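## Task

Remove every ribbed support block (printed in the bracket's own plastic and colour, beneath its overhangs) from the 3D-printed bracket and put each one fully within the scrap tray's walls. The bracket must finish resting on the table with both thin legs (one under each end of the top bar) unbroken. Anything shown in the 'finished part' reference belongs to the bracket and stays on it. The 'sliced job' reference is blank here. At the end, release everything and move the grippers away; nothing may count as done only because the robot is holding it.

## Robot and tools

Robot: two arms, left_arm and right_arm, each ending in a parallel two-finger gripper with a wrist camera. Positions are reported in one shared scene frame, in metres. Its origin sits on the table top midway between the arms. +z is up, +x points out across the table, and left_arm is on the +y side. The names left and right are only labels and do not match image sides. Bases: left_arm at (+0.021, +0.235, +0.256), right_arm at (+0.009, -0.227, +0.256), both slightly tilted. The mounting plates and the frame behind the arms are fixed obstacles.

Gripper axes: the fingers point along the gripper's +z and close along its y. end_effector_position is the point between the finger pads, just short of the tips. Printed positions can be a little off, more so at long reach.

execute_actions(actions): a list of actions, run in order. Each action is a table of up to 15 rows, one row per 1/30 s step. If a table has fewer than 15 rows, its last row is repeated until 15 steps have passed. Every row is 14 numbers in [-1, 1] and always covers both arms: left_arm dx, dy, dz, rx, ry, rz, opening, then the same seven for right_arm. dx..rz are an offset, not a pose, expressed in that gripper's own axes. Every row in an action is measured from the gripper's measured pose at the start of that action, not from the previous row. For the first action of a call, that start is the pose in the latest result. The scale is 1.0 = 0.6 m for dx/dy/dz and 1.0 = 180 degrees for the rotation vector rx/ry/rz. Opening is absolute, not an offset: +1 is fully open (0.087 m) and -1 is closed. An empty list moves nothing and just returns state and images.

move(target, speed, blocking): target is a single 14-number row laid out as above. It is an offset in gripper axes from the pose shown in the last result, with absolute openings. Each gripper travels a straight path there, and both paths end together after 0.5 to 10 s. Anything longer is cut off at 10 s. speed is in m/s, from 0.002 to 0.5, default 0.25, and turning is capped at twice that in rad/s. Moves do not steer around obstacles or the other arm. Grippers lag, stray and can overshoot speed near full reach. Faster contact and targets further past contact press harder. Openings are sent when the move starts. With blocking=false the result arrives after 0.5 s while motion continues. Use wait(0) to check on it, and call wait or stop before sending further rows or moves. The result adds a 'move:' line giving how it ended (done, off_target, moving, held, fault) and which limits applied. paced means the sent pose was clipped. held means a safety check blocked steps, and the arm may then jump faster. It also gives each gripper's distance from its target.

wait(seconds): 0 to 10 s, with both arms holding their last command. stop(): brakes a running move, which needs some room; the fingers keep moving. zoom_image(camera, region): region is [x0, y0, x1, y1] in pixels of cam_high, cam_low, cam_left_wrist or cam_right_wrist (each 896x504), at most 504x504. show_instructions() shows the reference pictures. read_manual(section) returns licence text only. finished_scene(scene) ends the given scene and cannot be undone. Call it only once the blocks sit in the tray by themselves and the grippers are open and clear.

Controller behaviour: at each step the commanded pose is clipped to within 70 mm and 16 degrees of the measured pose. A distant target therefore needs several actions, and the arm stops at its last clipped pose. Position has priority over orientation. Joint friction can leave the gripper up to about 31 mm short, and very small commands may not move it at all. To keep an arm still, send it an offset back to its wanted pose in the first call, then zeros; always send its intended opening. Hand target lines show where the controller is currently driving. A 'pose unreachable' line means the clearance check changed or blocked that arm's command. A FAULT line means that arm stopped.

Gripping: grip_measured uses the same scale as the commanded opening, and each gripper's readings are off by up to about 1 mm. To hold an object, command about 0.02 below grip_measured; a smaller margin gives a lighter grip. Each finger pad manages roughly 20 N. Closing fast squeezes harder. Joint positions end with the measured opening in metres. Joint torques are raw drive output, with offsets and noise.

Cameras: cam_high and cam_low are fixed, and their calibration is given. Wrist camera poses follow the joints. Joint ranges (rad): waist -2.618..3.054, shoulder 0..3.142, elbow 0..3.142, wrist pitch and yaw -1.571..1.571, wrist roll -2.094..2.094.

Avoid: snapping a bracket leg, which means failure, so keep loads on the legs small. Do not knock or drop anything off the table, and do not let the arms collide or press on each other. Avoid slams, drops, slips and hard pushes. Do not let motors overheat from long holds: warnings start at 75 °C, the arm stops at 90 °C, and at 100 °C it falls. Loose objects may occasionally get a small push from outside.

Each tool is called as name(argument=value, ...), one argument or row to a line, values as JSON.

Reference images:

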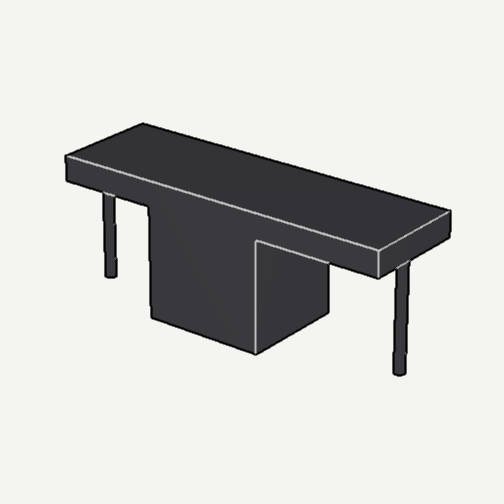

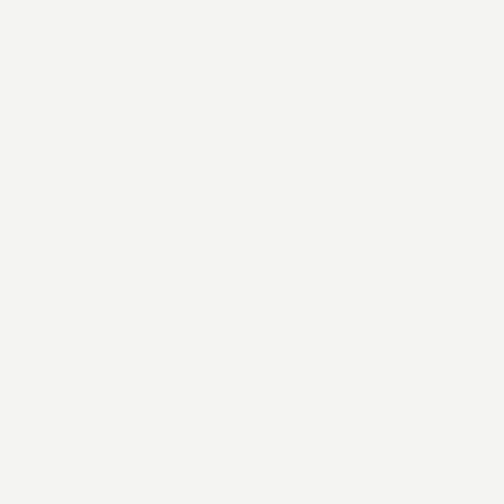

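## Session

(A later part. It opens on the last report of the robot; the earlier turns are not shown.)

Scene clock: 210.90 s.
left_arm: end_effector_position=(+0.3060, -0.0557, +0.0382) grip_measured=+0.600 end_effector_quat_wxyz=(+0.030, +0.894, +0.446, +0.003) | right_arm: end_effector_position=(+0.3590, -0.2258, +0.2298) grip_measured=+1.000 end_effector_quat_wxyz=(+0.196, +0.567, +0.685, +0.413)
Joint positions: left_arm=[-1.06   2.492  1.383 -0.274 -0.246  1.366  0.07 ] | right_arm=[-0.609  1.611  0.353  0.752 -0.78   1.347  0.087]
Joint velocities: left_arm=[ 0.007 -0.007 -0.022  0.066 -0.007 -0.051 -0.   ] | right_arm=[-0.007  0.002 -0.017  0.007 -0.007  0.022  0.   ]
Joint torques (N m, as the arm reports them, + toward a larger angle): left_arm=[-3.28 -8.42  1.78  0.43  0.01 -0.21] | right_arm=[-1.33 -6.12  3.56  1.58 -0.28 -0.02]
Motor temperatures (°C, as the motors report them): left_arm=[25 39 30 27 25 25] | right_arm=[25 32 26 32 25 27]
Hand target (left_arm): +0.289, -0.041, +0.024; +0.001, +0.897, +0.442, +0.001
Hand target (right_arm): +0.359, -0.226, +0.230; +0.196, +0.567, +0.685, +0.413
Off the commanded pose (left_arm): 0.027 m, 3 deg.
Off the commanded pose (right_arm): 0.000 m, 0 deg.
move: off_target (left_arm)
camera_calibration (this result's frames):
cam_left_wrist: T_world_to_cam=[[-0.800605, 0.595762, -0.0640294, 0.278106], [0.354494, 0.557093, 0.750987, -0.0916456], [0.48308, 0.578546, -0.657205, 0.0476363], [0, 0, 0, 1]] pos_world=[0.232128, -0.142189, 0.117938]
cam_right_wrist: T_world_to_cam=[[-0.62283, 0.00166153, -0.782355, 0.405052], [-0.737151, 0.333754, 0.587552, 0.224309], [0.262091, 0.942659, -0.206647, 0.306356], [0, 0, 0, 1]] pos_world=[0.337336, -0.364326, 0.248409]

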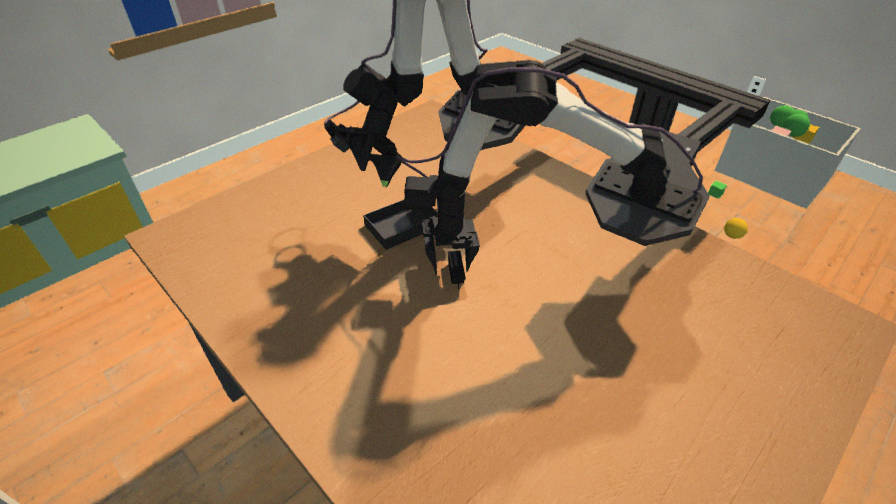

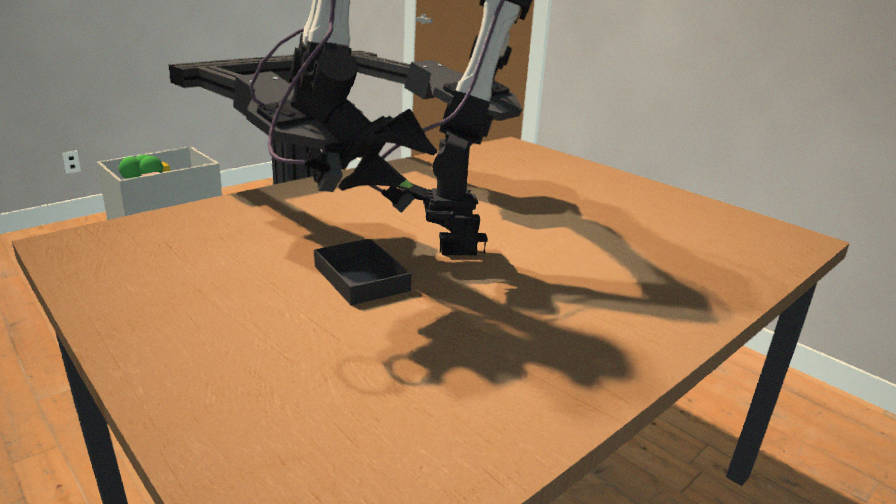

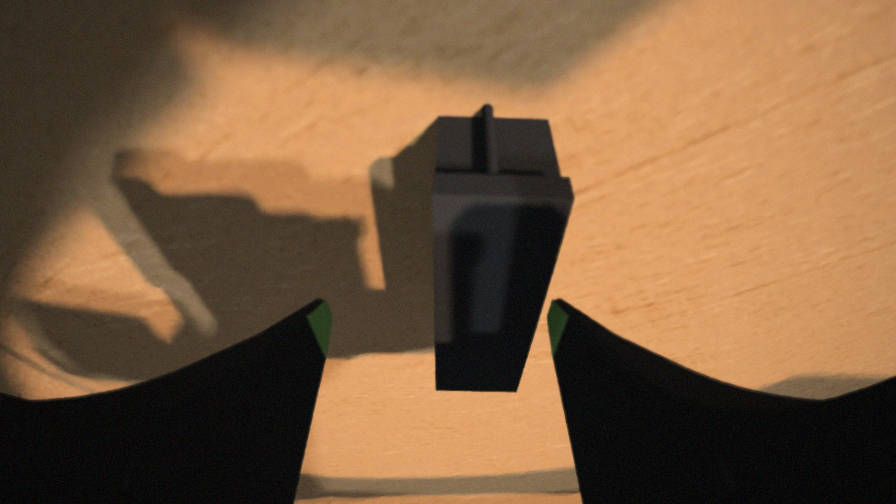

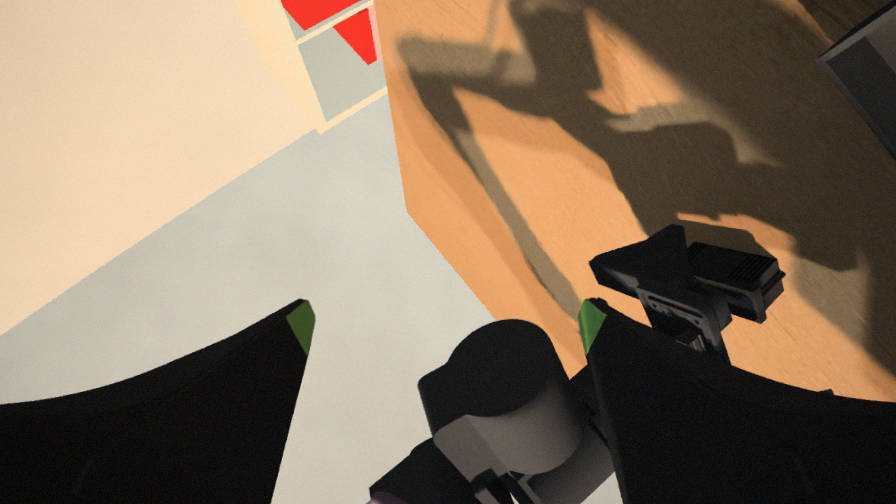

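move(
  target=[0.008, -0.062, 0.02, 0.017, 0.007, 0.003, 0.6, 0, 0, 0, 0, 0, 0, 1.0],
  speed=0.04,
)

Scene clock: 220.50 s.
left_arm: end_effector_position=(+0.2862, -0.0362, +0.0287) grip_measured=+0.600 end_effector_quat_wxyz=(+0.008, +0.897, +0.442, -0.003) | right_arm: end_effector_position=(+0.3590, -0.2258, +0.2298) grip_measured=+1.000 end_effector_quat_wxyz=(+0.196, +0.567, +0.685, +0.413)
Joint positions: left_arm=[-1.06   2.492  1.307 -0.245 -0.246  1.364  0.07 ] | right_arm=[-0.609  1.611  0.353  0.752 -0.78   1.347  0.087]
Joint velocities: left_arm=[ 0.002  0.007 -0.002  0.051  0.037  0.037 -0.   ] | right_arm=[ 0.002 -0.017 -0.002 -0.037  0.022  0.022  0.   ]
Joint torques (N m, as the arm reports them, + toward a larger angle): left_arm=[-3.31 -9.9   1.27  0.52  0.01 -0.2 ] | right_arm=[-1.33 -6.15  3.55  1.58 -0.29 -0.03]
Motor temperatures (°C, as the motors report them): left_arm=[25 40 29 27 25 25] | right_arm=[25 32 26 32 25 27]
Hand target (left_arm): +0.280, -0.030, +0.024; +0.001, +0.897, +0.442, +0.001
Hand target (right_arm): +0.359, -0.226, +0.230; +0.196, +0.567, +0.685, +0.413
Off the commanded pose (left_arm): 0.010 m, 1 deg.
Off the commanded pose (right_arm): 0.000 m, 0 deg.
move: done
camera_calibration (this result's frames):
cam_left_wrist: T_world_to_cam=[[-0.796056, 0.60491, -0.0194468, 0.247752], [0.381968, 0.527071, 0.759142, -0.0975001], [0.469462, 0.596892, -0.650635, 0.0440264], [0, 0, 0, 1]] pos_world=[0.213798, -0.124757, 0.107479]
cam_right_wrist: T_world_to_cam=[[-0.62283, 0.00166153, -0.782355, 0.405052], [-0.737151, 0.333754, 0.587552, 0.224309], [0.262091, 0.942659, -0.206647, 0.306356], [0, 0, 0, 1]] pos_world=[0.337336, -0.364326, 0.248409]

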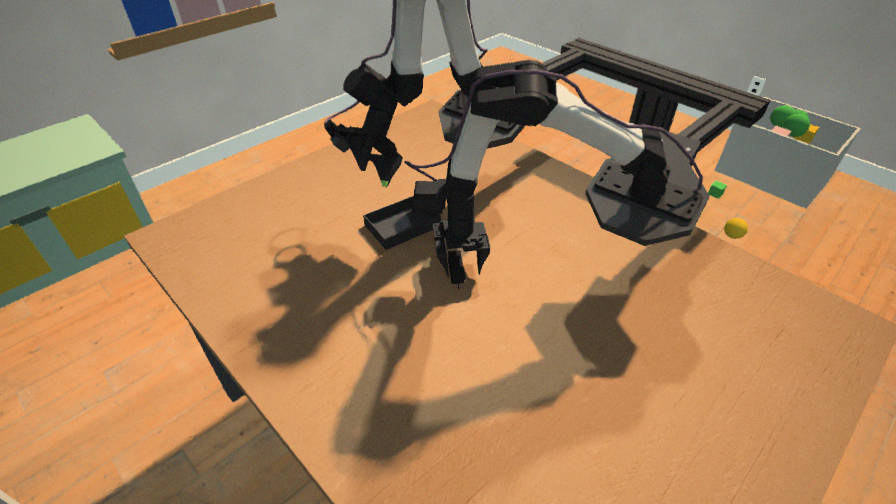

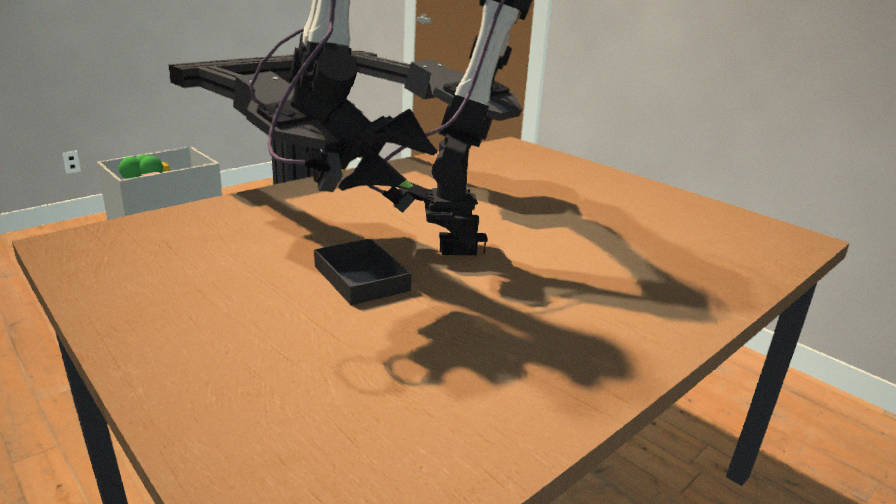

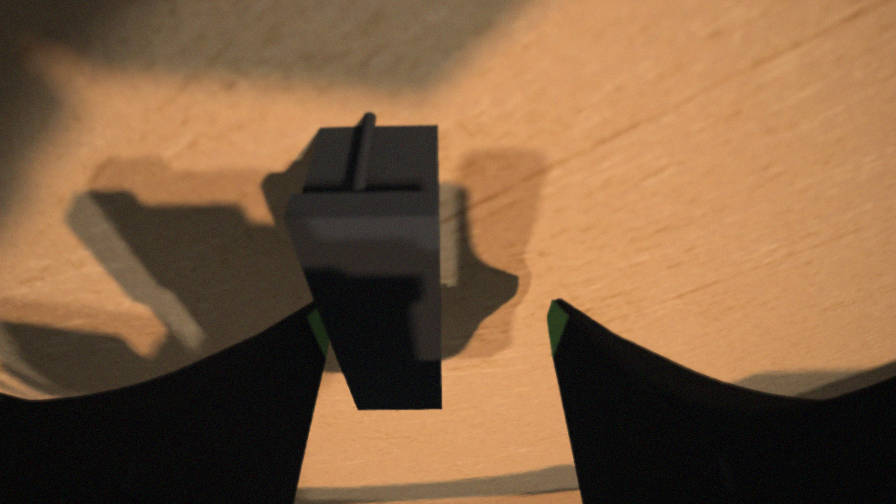

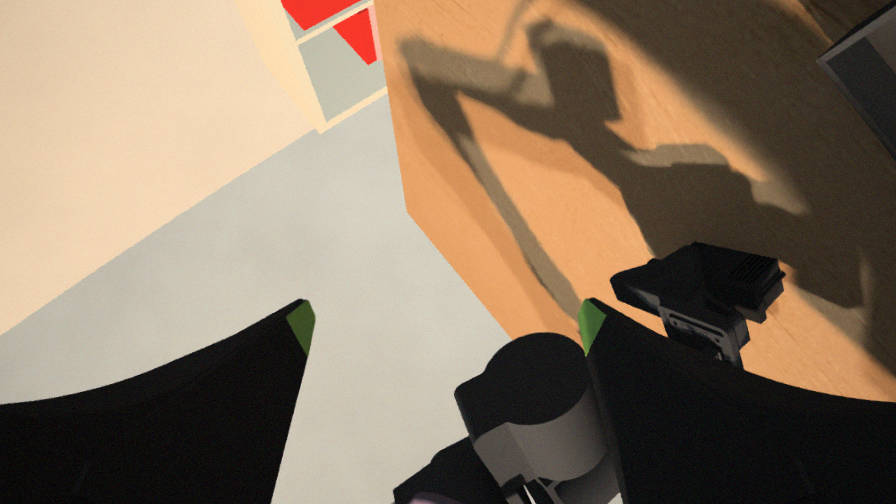

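move(
  target=[-0.015, 0.0433, -0.01, -0.0175, 0.0, 0.007, 0.6, 0, 0, 0, 0, 0, 0, 1.0],
  speed=0.04,
)

Scene clock: 247.23 s.
left_arm: end_effector_position=(+0.2986, -0.0539, +0.0349) grip_measured=+0.600 end_effector_quat_wxyz=(+0.031, +0.898, +0.438, +0.003) | right_arm: end_effector_position=(+0.3590, -0.2258, +0.2298) grip_measured=+1.000 end_effector_quat_wxyz=(+0.196, +0.567, +0.685, +0.413)
Joint positions: left_arm=[-1.069  2.492  1.35  -0.243 -0.247  1.375  0.07 ] | right_arm=[-0.609  1.611  0.353  0.752 -0.78   1.347  0.087]
Joint velocities: left_arm=[-0.007  0.002 -0.007  0.007  0.022 -0.022  0.   ] | right_arm=[ 0.002 -0.012  0.007  0.007  0.066  0.022  0.   ]
Joint torques (N m, as the arm reports them, + toward a larger angle): left_arm=[-3.85 -9.92  5.39  0.4   0.02 -0.12] | right_arm=[-1.33 -6.09  3.6   1.59 -0.27 -0.01]
Motor temperatures (°C, as the motors report them): left_arm=[26 43 29 27 25 25] | right_arm=[25 32 27 33 25 27]
Hand target (left_arm): +0.301, -0.059, +0.035; +0.033, +0.901, +0.432, +0.009
Hand target (right_arm): +0.359, -0.226, +0.230; +0.196, +0.567, +0.685, +0.413
Off the commanded pose (left_arm): 0.006 m, 1 deg.
Off the commanded pose (right_arm): 0.000 m, 0 deg.
move: done
camera_calibration (this result's frames):
cam_left_wrist: T_world_to_cam=[[-0.789808, 0.60987, -0.0652843, 0.268438], [0.363443, 0.551082, 0.751144, -0.0905426], [0.494078, 0.569532, -0.656902, 0.0441649], [0, 0, 0, 1]] pos_world=[0.223101, -0.138969, 0.114547]
cam_right_wrist: T_world_to_cam=[[-0.62283, 0.00166153, -0.782355, 0.405052], [-0.737151, 0.333754, 0.587552, 0.224309], [0.262091, 0.942659, -0.206647, 0.306356], [0, 0, 0, 1]] pos_world=[0.337336, -0.364326, 0.248409]

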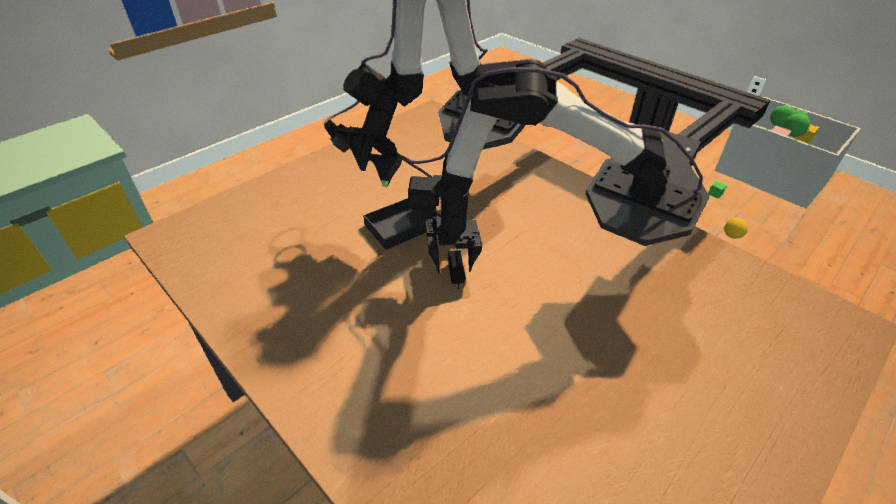

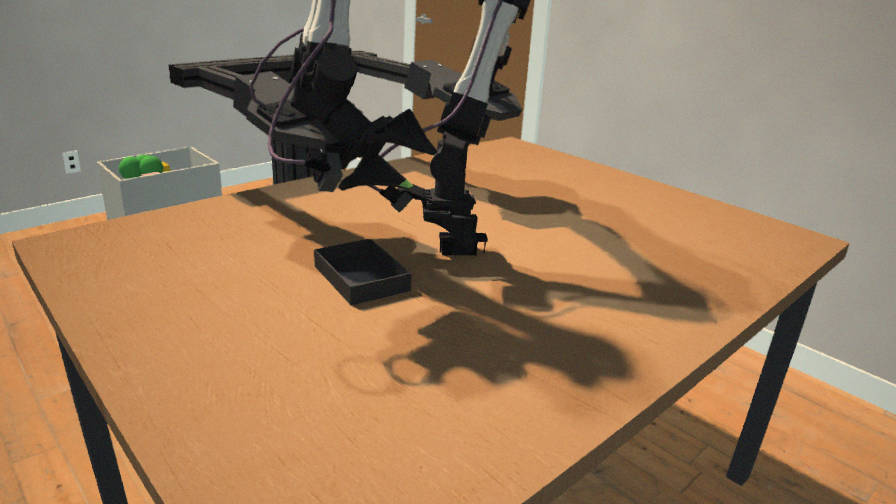

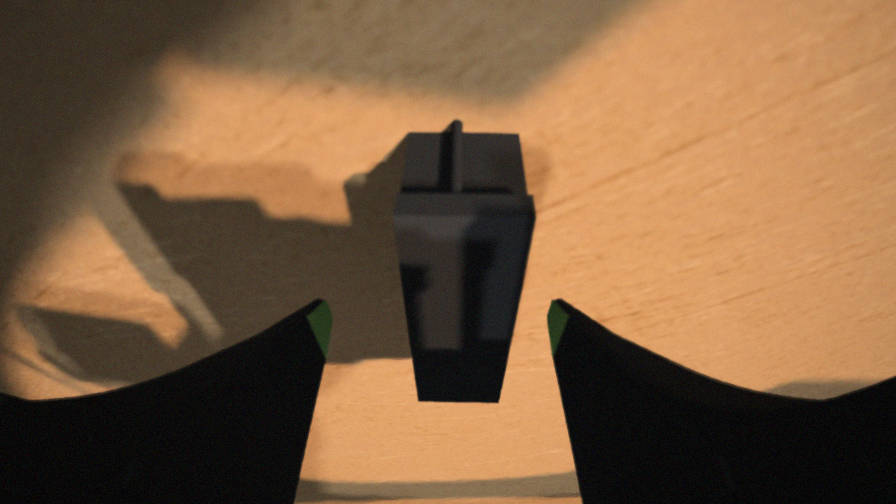

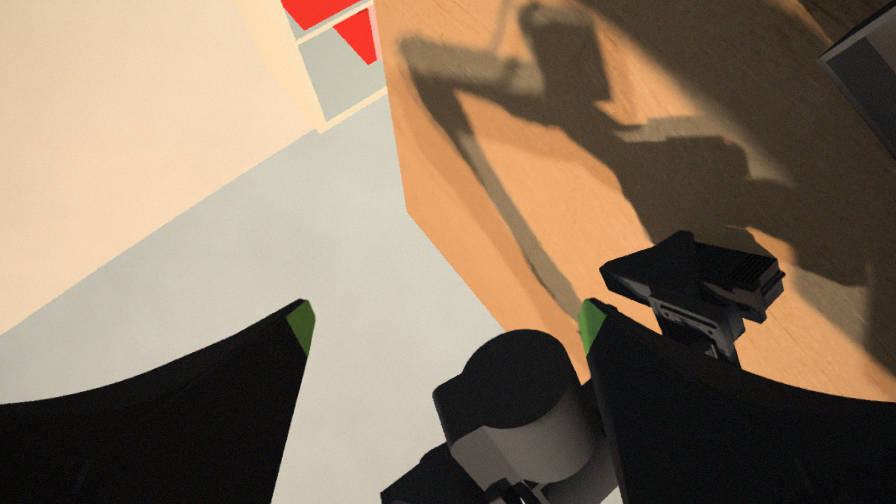

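execute_actions(
  actions=[
    [[0,0,0,0,0,0,0.54,0,0,0,0,0,0,1],[0,0,0,0,0,0,0.48,0,0,0,0,0,0,1],[0,0,0,0,0,0,0.42,0,0,0,0,0,0,1],[0,0,0,0,0,0,0.36,0,0,0,0,0,0,1],[0,0,0,0,0,0,0.30,0,0,0,0,0,0,1],[0,0,0,0,0,0,0.24,0,0,0,0,0,0,1],[0,0,0,0,0,0,0.18,0,0,0,0,0,0,1],[0,0,0,0,0,0,0.12,0,0,0,0,0,0,1],[0,0,0,0,0,0,0.07,0,0,0,0,0,0,1],[0,0,0,0,0,0,0.02,0,0,0,0,0,0,1],[0,0,0,0,0,0,-0.02,0,0,0,0,0,0,1],[0,0,0,0,0,0,-0.05,0,0,0,0,0,0,1],[0,0,0,0,0,0,-0.08,0,0,0,0,0,0,1],[0,0,0,0,0,0,-0.10,0,0,0,0,0,0,1],[0,0,0,0,0,0,-0.12,0,0,0,0,0,0,1]],
    [[0,0,0,0,0,0,-0.135,0,0,0,0,0,0,1],[0,0,0,0,0,0,-0.15,0,0,0,0,0,0,1],[0,0,0,0,0,0,-0.165,0,0,0,0,0,0,1],[0,0,0,0,0,0,-0.18,0,0,0,0,0,0,1],[0,0,0,0,0,0,-0.195,0,0,0,0,0,0,1],[0,0,0,0,0,0,-0.21,0,0,0,0,0,0,1],[0,0,0,0,0,0,-0.225,0,0,0,0,0,0,1],[0,0,0,0,0,0,-0.24,0,0,0,0,0,0,1],[0,0,0,0,0,0,-0.255,0,0,0,0,0,0,1],[0,0,0,0,0,0,-0.27,0,0,0,0,0,0,1],[0,0,0,0,0,0,-0.28,0,0,0,0,0,0,1],[0,0,0,0,0,0,-0.29,0,0,0,0,0,0,1],[0,0,0,0,0,0,-0.30,0,0,0,0,0,0,1],[0,0,0,0,0,0,-0.31,0,0,0,0,0,0,1],[0,0,0,0,0,0,-0.32,0,0,0,0,0,0,1]],
    [[0,0,0,0,0,0,-0.33,0,0,0,0,0,0,1],[0,0,0,0,0,0,-0.34,0,0,0,0,0,0,1],[0,0,0,0,0,0,-0.35,0,0,0,0,0,0,1],[0,0,0,0,0,0,-0.36,0,0,0,0,0,0,1],[0,0,0,0,0,0,-0.37,0,0,0,0,0,0,1],[0,0,0,0,0,0,-0.38,0,0,0,0,0,0,1],[0,0,0,0,0,0,-0.39,0,0,0,0,0,0,1],[0,0,0,0,0,0,-0.40,0,0,0,0,0,0,1]],
  ],
)

Scene clock: 258.00 s.
left_arm: end_effector_position=(+0.2987, -0.0539, +0.0349) grip_measured=-0.345 end_effector_quat_wxyz=(+0.031, +0.899, +0.438, +0.003) | right_arm: end_effector_position=(+0.3590, -0.2258, +0.2298) grip_measured=+1.000 end_effector_quat_wxyz=(+0.196, +0.567, +0.685, +0.413)
Joint positions: left_arm=[-1.069  2.492  1.35  -0.243 -0.247  1.376  0.029] | right_arm=[-0.609  1.611  0.353  0.752 -0.78   1.347  0.087]
Joint velocities: left_arm=[ 0.012 -0.002 -0.002 -0.037 -0.022  0.066  0.001] | right_arm=[ 0.017 -0.002 -0.012  0.022 -0.037  0.007  0.   ]
Joint torques (N m, as the arm reports them, + toward a larger angle): left_arm=[ -3.03 -10.66   3.63   0.44   0.14  -0.18] | right_arm=[-1.4  -6.12  3.56  1.62 -0.28  0.  ]
Motor temperatures (°C, as the motors report them): left_arm=[26 44 29 27 25 25] | right_arm=[25 32 27 33 25 27]
Hand target (left_arm): +0.299, -0.054, +0.035; +0.031, +0.899, +0.438, +0.003
Hand target (right_arm): +0.359, -0.226, +0.230; +0.196, +0.567, +0.685, +0.413
Off the commanded pose (left_arm): 0.000 m, 0 deg.
Off the commanded pose (right_arm): 0.000 m, 0 deg.
camera_calibration (this result's frames):
cam_left_wrist: T_world_to_cam=[[-0.789336, 0.610471, -0.0653762, 0.268378], [0.363604, 0.550607, 0.751414, -0.0906792], [0.494714, 0.569347, -0.656584, 0.0439135], [0, 0, 0, 1]] pos_world=[0.223087, -0.13891, 0.114516]
cam_right_wrist: T_world_to_cam=[[-0.62283, 0.00166153, -0.782355, 0.405052], [-0.737151, 0.333754, 0.587552, 0.224309], [0.262091, 0.942659, -0.206647, 0.306356], [0, 0, 0, 1]] pos_world=[0.337336, -0.364326, 0.248409]

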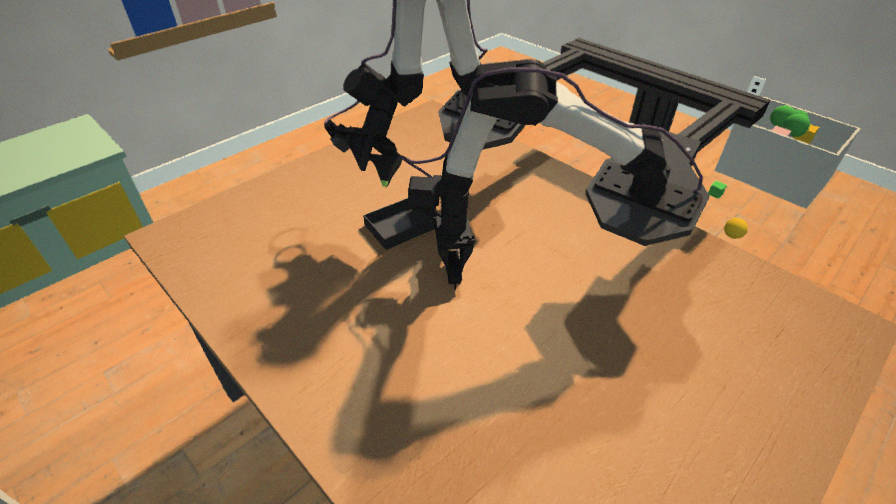

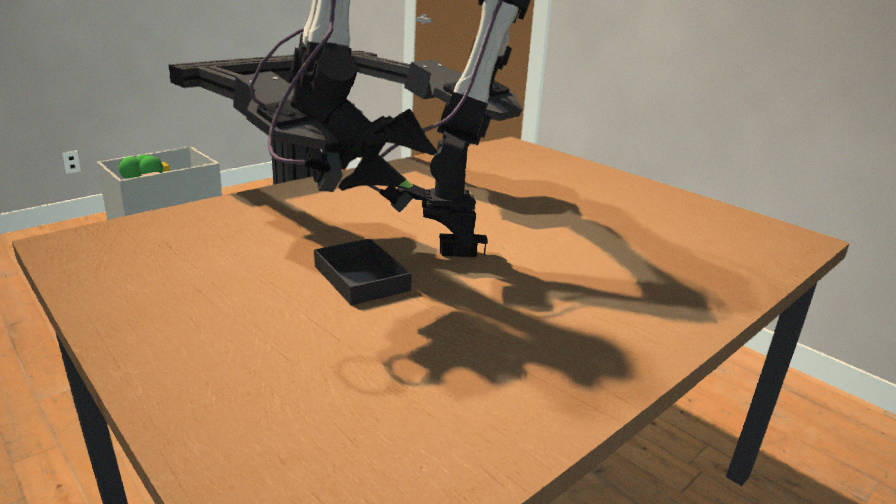

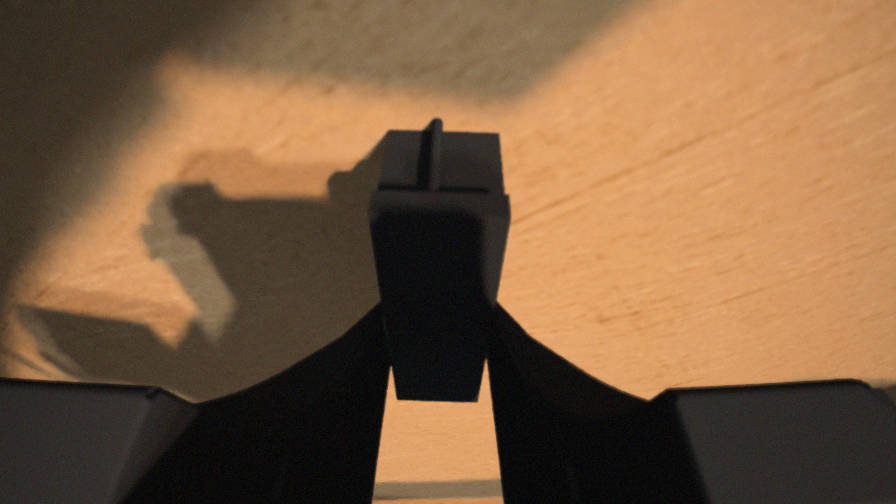

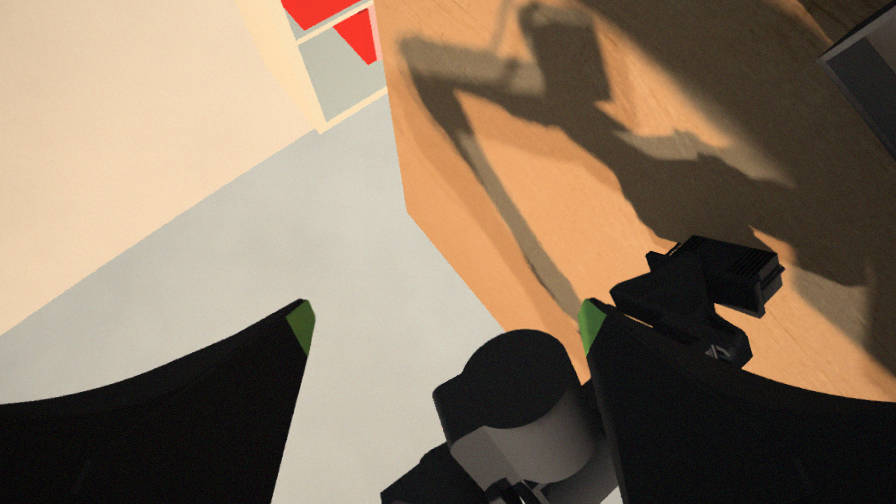

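move(
  target=[0, 0.008, -0.15, 0, 0, 0, -0.40, 0, 0, 0, 0, 0, 0, 1.0],
  speed=0.1,
)

Scene clock: 270.07 s.
left_arm: end_effector_position=(+0.3105, -0.0616, +0.1259) grip_measured=-0.345 end_effector_quat_wxyz=(+0.048, +0.895, +0.443, +0.003) | right_arm: end_effector_position=(+0.3590, -0.2258, +0.2298) grip_measured=+1.000 end_effector_quat_wxyz=(+0.196, +0.567, +0.685, +0.413)
Joint positions: left_arm=[-1.113  2.239  1.334 -0.455 -0.247  1.328  0.029] | right_arm=[-0.609  1.611  0.353  0.752 -0.78   1.347  0.087]
Joint velocities: left_arm=[-0.007 -0.002  0.007  0.022 -0.051 -0.022 -0.   ] | right_arm=[ 0.012 -0.017 -0.002 -0.007 -0.037  0.007  0.   ]
Joint torques (N m, as the arm reports them, + toward a larger angle): left_arm=[ -3.82 -10.96   2.81   0.32   0.03  -0.23] | right_arm=[-1.4  -6.28  3.6   1.59 -0.29 -0.05]
Motor temperatures (°C, as the motors report them): left_arm=[26 45 29 27 25 25] | right_arm=[25 32 27 33 25 27]
Hand target (left_arm): +0.301, -0.053, +0.125; +0.031, +0.899, +0.438, +0.003
Hand target (right_arm): +0.359, -0.226, +0.230; +0.196, +0.567, +0.685, +0.413
Off the commanded pose (left_arm): 0.015 m, 2 deg.
Off the commanded pose (right_arm): 0.000 m, 0 deg.
move: off_target (left_arm)
camera_calibration (this result's frames):
cam_left_wrist: T_world_to_cam=[[-0.795005, 0.598894, -0.0963985, 0.293318], [0.346478, 0.578761, 0.738234, -0.150361], [0.497916, 0.5535, -0.667621, 0.101711], [0, 0, 0, 1]] pos_world=[0.234643, -0.144941, 0.207181]
cam_right_wrist: T_world_to_cam=[[-0.62283, 0.00166153, -0.782355, 0.405052], [-0.737151, 0.333754, 0.587552, 0.224309], [0.262091, 0.942659, -0.206647, 0.306356], [0, 0, 0, 1]] pos_world=[0.337336, -0.364326, 0.248409]

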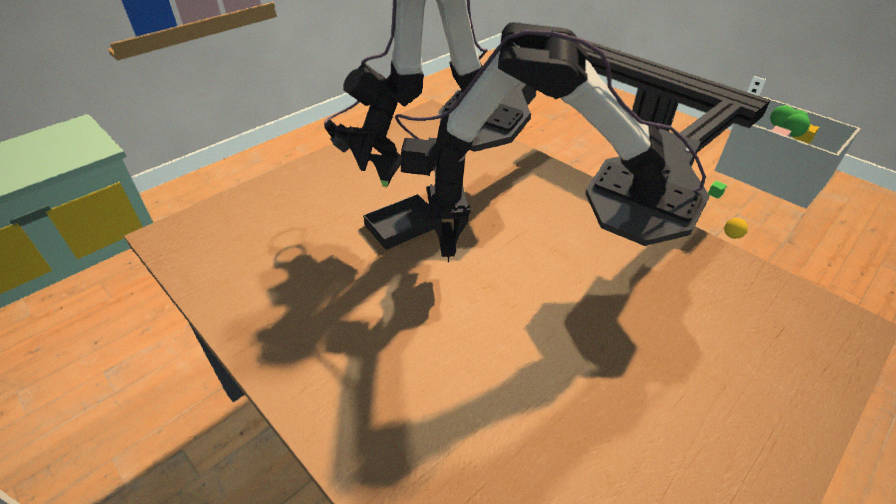

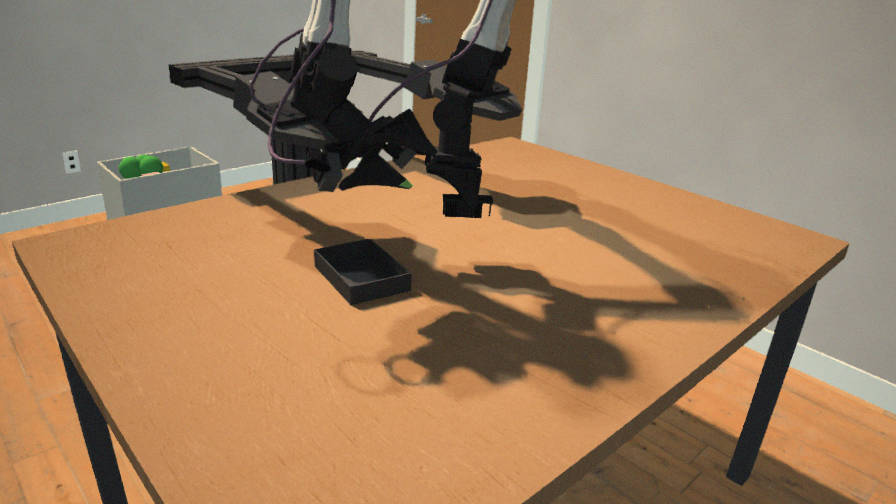

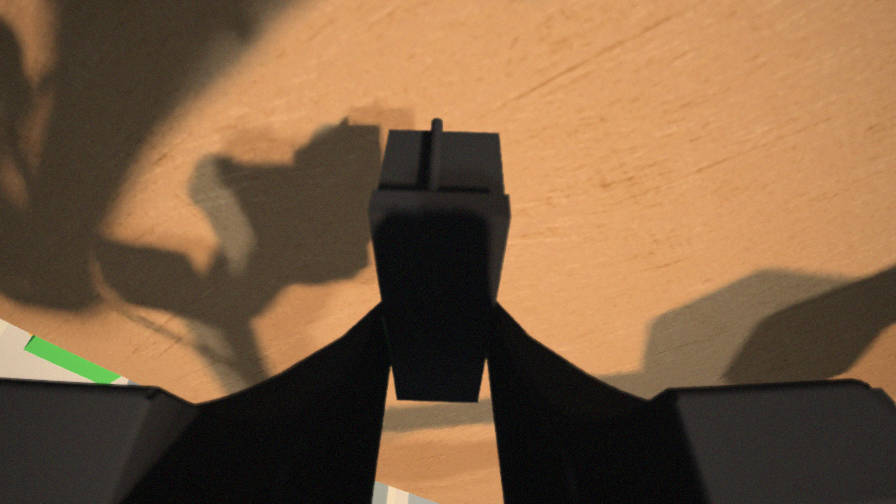

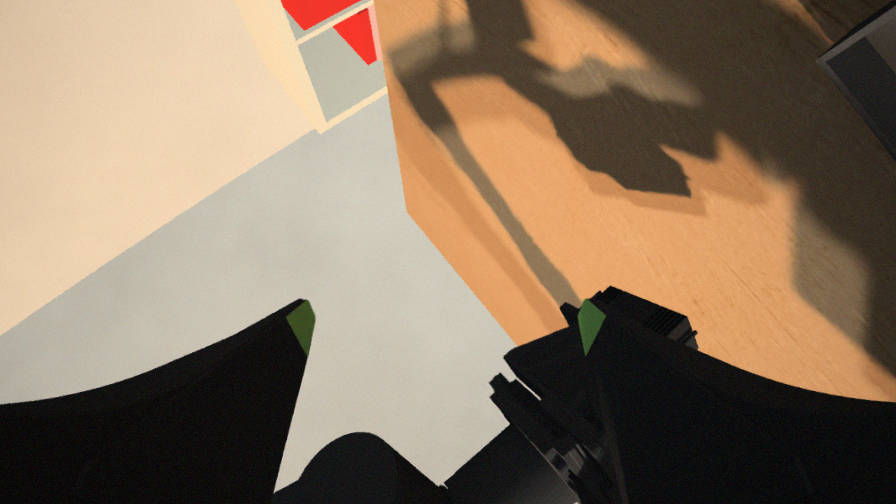

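zoom_image(
  camera="cam_low",
  region=[420, 160, 520, 230],
)

Region (420, 160, 520, 230) of cam_low's 896x504 image, scaled by 5.040, with more detail than that image has; it fills the top 353 rows of this view, and the rest is white.

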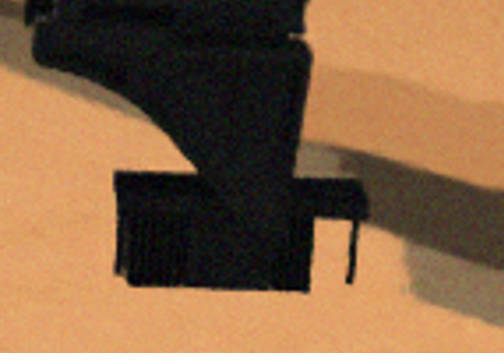

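move(
  target=[0.271, 0.0933, -0.1258, -0.2861, -0.2097, -0.0543, -0.40, 0.1964, 0.0762, 0.0699, 0.0273, 0.2215, 0.0295, 1.0],
  speed=0.2,
)

Scene clock: 302.77 s.
left_arm: end_effector_position=(+0.4643, +0.0382, +0.2142) grip_measured=-0.345 end_effector_quat_wxyz=(+0.564, +0.707, +0.420, -0.080) | right_arm: end_effector_position=(+0.3805, -0.1021, +0.2650) grip_measured=+1.000 end_effector_quat_wxyz=(-0.082, +0.431, +0.706, +0.556)
Joint positions: left_arm=[-0.396  1.921  0.793  0.682  0.812  1.521  0.029] | right_arm=[-0.311  1.809  0.734  0.425 -1.178  1.397  0.087]
Joint velocities: left_arm=[-0.002 -0.012 -0.002  0.007 -0.022  0.007 -0.   ] | right_arm=[-0.012 -0.012  0.007 -0.037 -0.095  0.007  0.   ]
Joint torques (N m, as the arm reports them, + toward a larger angle): left_arm=[ 0.06 -6.97  1.9   1.64  0.55 -0.26] | right_arm=[-0.09 -7.29  6.19  1.1  -0.61  0.07]
Motor temperatures (°C, as the motors report them): left_arm=[26 48 29 27 25 25] | right_arm=[25 32 27 34 25 27]
Hand target (left_arm): +0.454, +0.041, +0.200; +0.556, +0.705, +0.430, -0.093
Hand target (right_arm): +0.383, -0.099, +0.264; -0.094, +0.432, +0.704, +0.556
Off the commanded pose (left_arm): 0.020 m, 2 deg.
Off the commanded pose (right_arm): 0.005 m, 1 deg.
move: off_target (left_arm)
camera_calibration (this result's frames):
cam_left_wrist: T_world_to_cam=[[-0.683994, 0.00206663, -0.729485, 0.471207], [0.124633, 0.985624, -0.114068, -0.0565979], [0.718762, -0.16894, -0.674418, -0.0446914], [0, 0, 0, 1]] pos_world=[0.361479, 0.0472603, 0.307142]
cam_right_wrist: T_world_to_cam=[[-0.71309, -0.00399343, -0.701061, 0.457973], [-0.660865, -0.329952, 0.674084, 0.0584994], [-0.234008, 0.943989, 0.232646, 0.263964], [0, 0, 0, 1]] pos_world=[0.427006, -0.228048, 0.220223]

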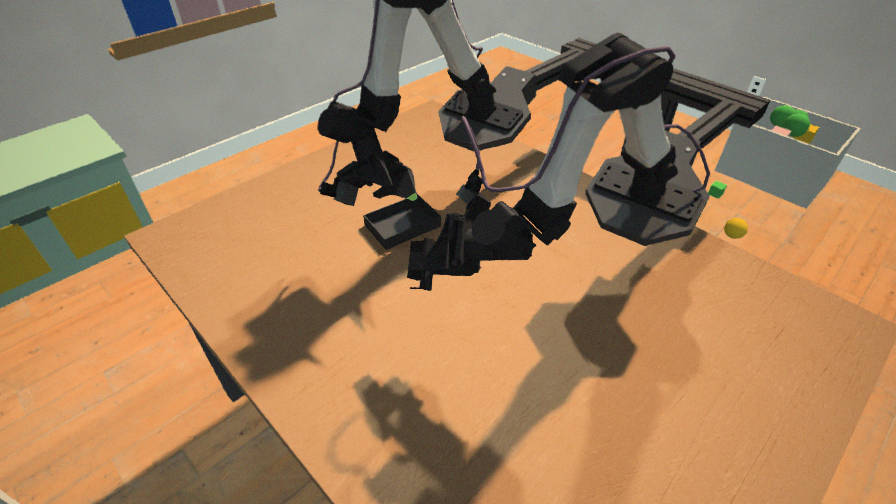

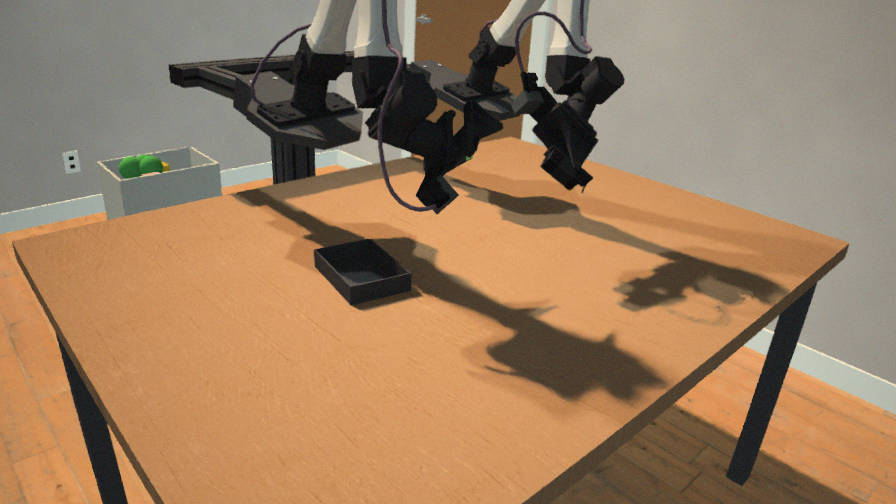

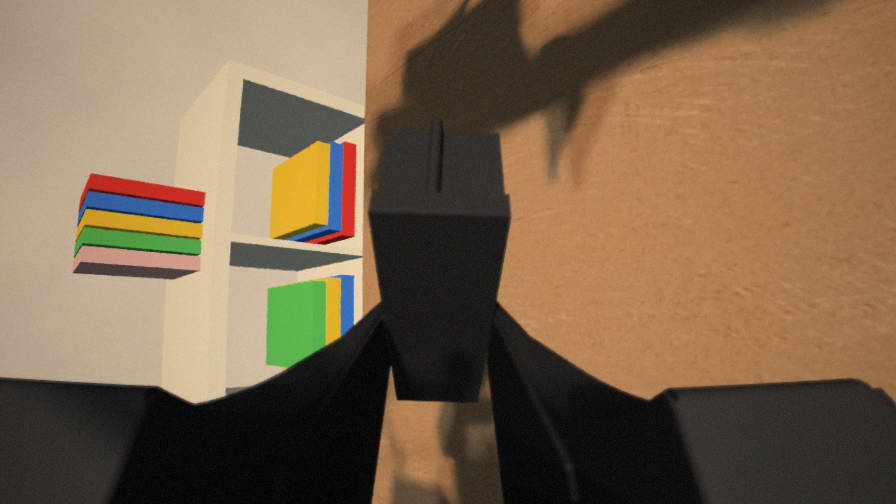

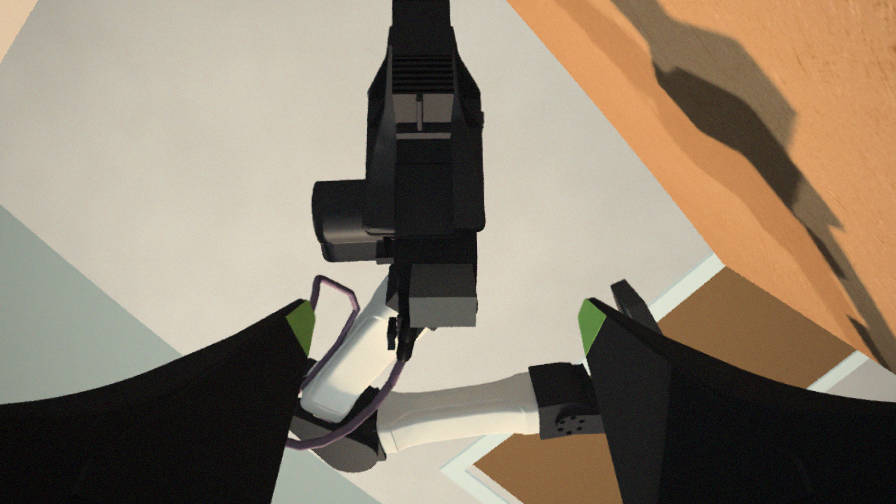

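move(
  target=[0, 0, 0, 0, 0, 0, -0.40, -0.005, 0.02, 0.14, 0, 0, 0, 0.6],
  speed=0.1,
)

Scene clock: 322.80 s.
left_arm: end_effector_position=(+0.4645, +0.0380, +0.2147) grip_measured=-0.345 end_effector_quat_wxyz=(+0.565, +0.706, +0.419, -0.080) | right_arm: end_effector_position=(+0.4150, -0.0346, +0.2435) grip_measured=+0.600 end_effector_quat_wxyz=(-0.083, +0.430, +0.707, +0.556)
Joint positions: left_arm=[-0.396  1.921  0.793  0.685  0.813  1.52   0.029] | right_arm=[-0.098  1.964  0.833  0.688 -0.998  1.629  0.07 ]
Joint velocities: left_arm=[-0.002 -0.002 -0.002 -0.022 -0.051 -0.007  0.   ] | right_arm=[ 0.007 -0.012  0.002 -0.022  0.022 -0.022 -0.001]
Joint torques (N m, as the arm reports them, + toward a larger angle): left_arm=[-0.86 -8.7   4.17  1.48  0.42 -0.2 ] | right_arm=[ 0.28 -8.46  6.12  1.61 -0.33  0.11]
Motor temperatures (°C, as the motors report them): left_arm=[26 45 29 30 25 25] | right_arm=[25 33 28 33 26 27]
Hand target (left_arm): +0.464, +0.038, +0.214; +0.564, +0.707, +0.420, -0.080
Hand target (right_arm): +0.421, -0.032, +0.242; -0.082, +0.431, +0.706, +0.556
Off the commanded pose (left_arm): 0.001 m, 0 deg.
Off the commanded pose (right_arm): 0.007 m, 0 deg.
move: done
camera_calibration (this result's frames):
cam_left_wrist: T_world_to_cam=[[-0.683121, 0.00101881, -0.730304, 0.471472], [0.124953, 0.985416, -0.115505, -0.0562441], [0.719536, -0.170158, -0.673286, -0.0451093], [0, 0, 0, 1]] pos_world=[0.361558, 0.0472678, 0.30745]
cam_right_wrist: T_world_to_cam=[[-0.713503, -0.00676379, -0.70062, 0.467773], [-0.659073, -0.332864, 0.674406, 0.117071], [-0.237773, 0.94295, 0.233042, 0.214665], [0, 0, 0, 1]] pos_world=[0.461958, -0.160286, 0.198751]

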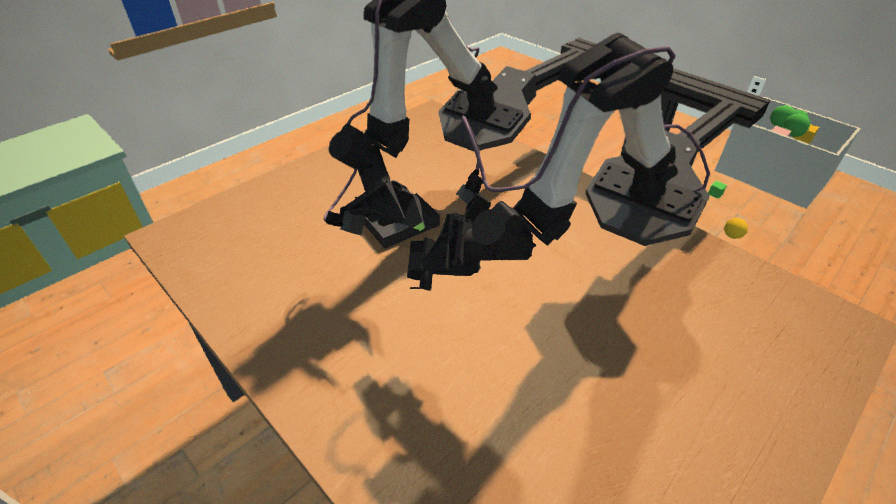

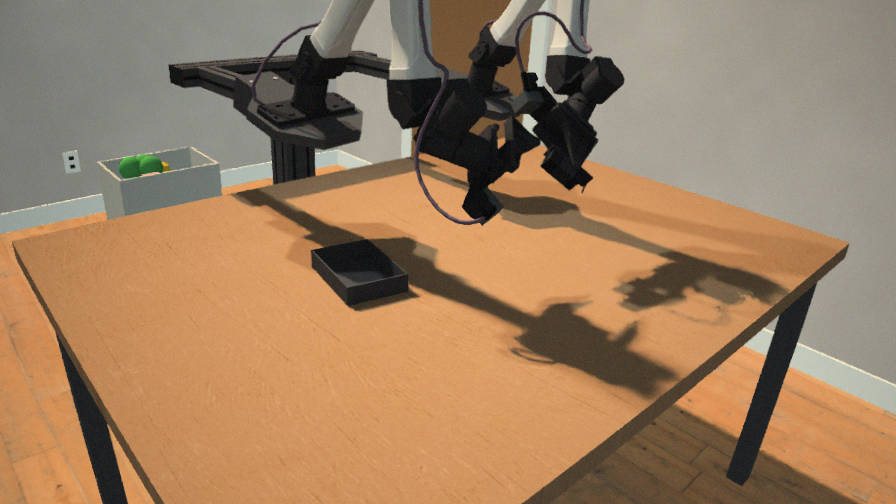

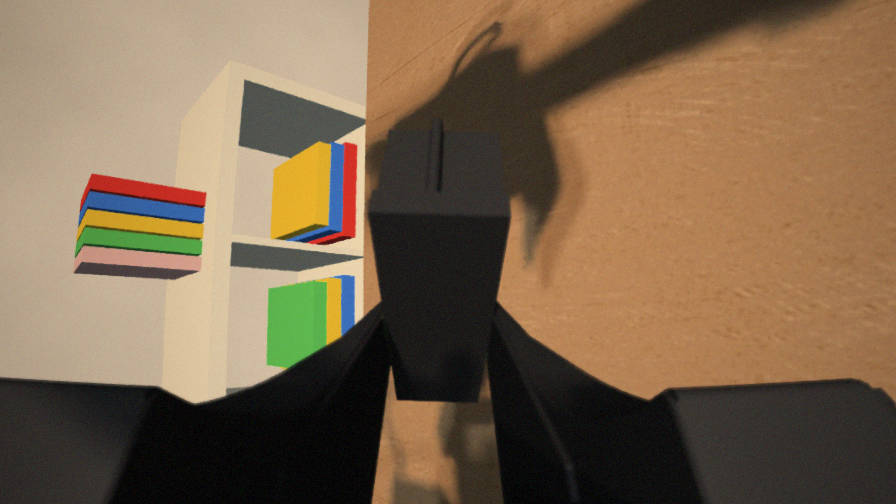

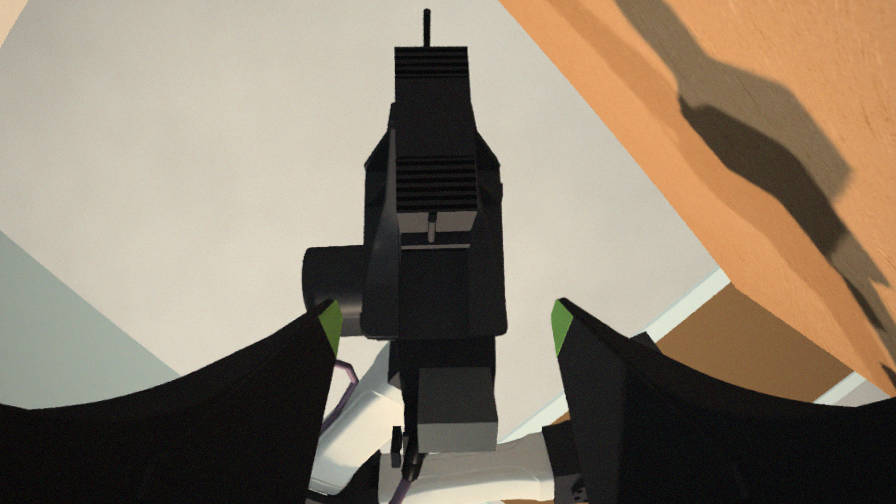

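zoom_image(
  camera="cam_right_wrist",
  region=[300, 0, 600, 360],
)

Region (300, 0, 600, 360) of cam_right_wrist's 896x504 image, scaled by 1.400, with more detail than that image has.

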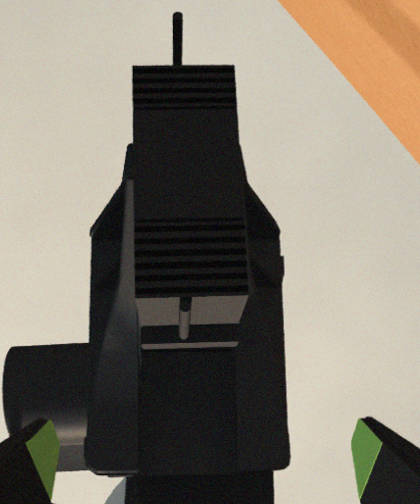

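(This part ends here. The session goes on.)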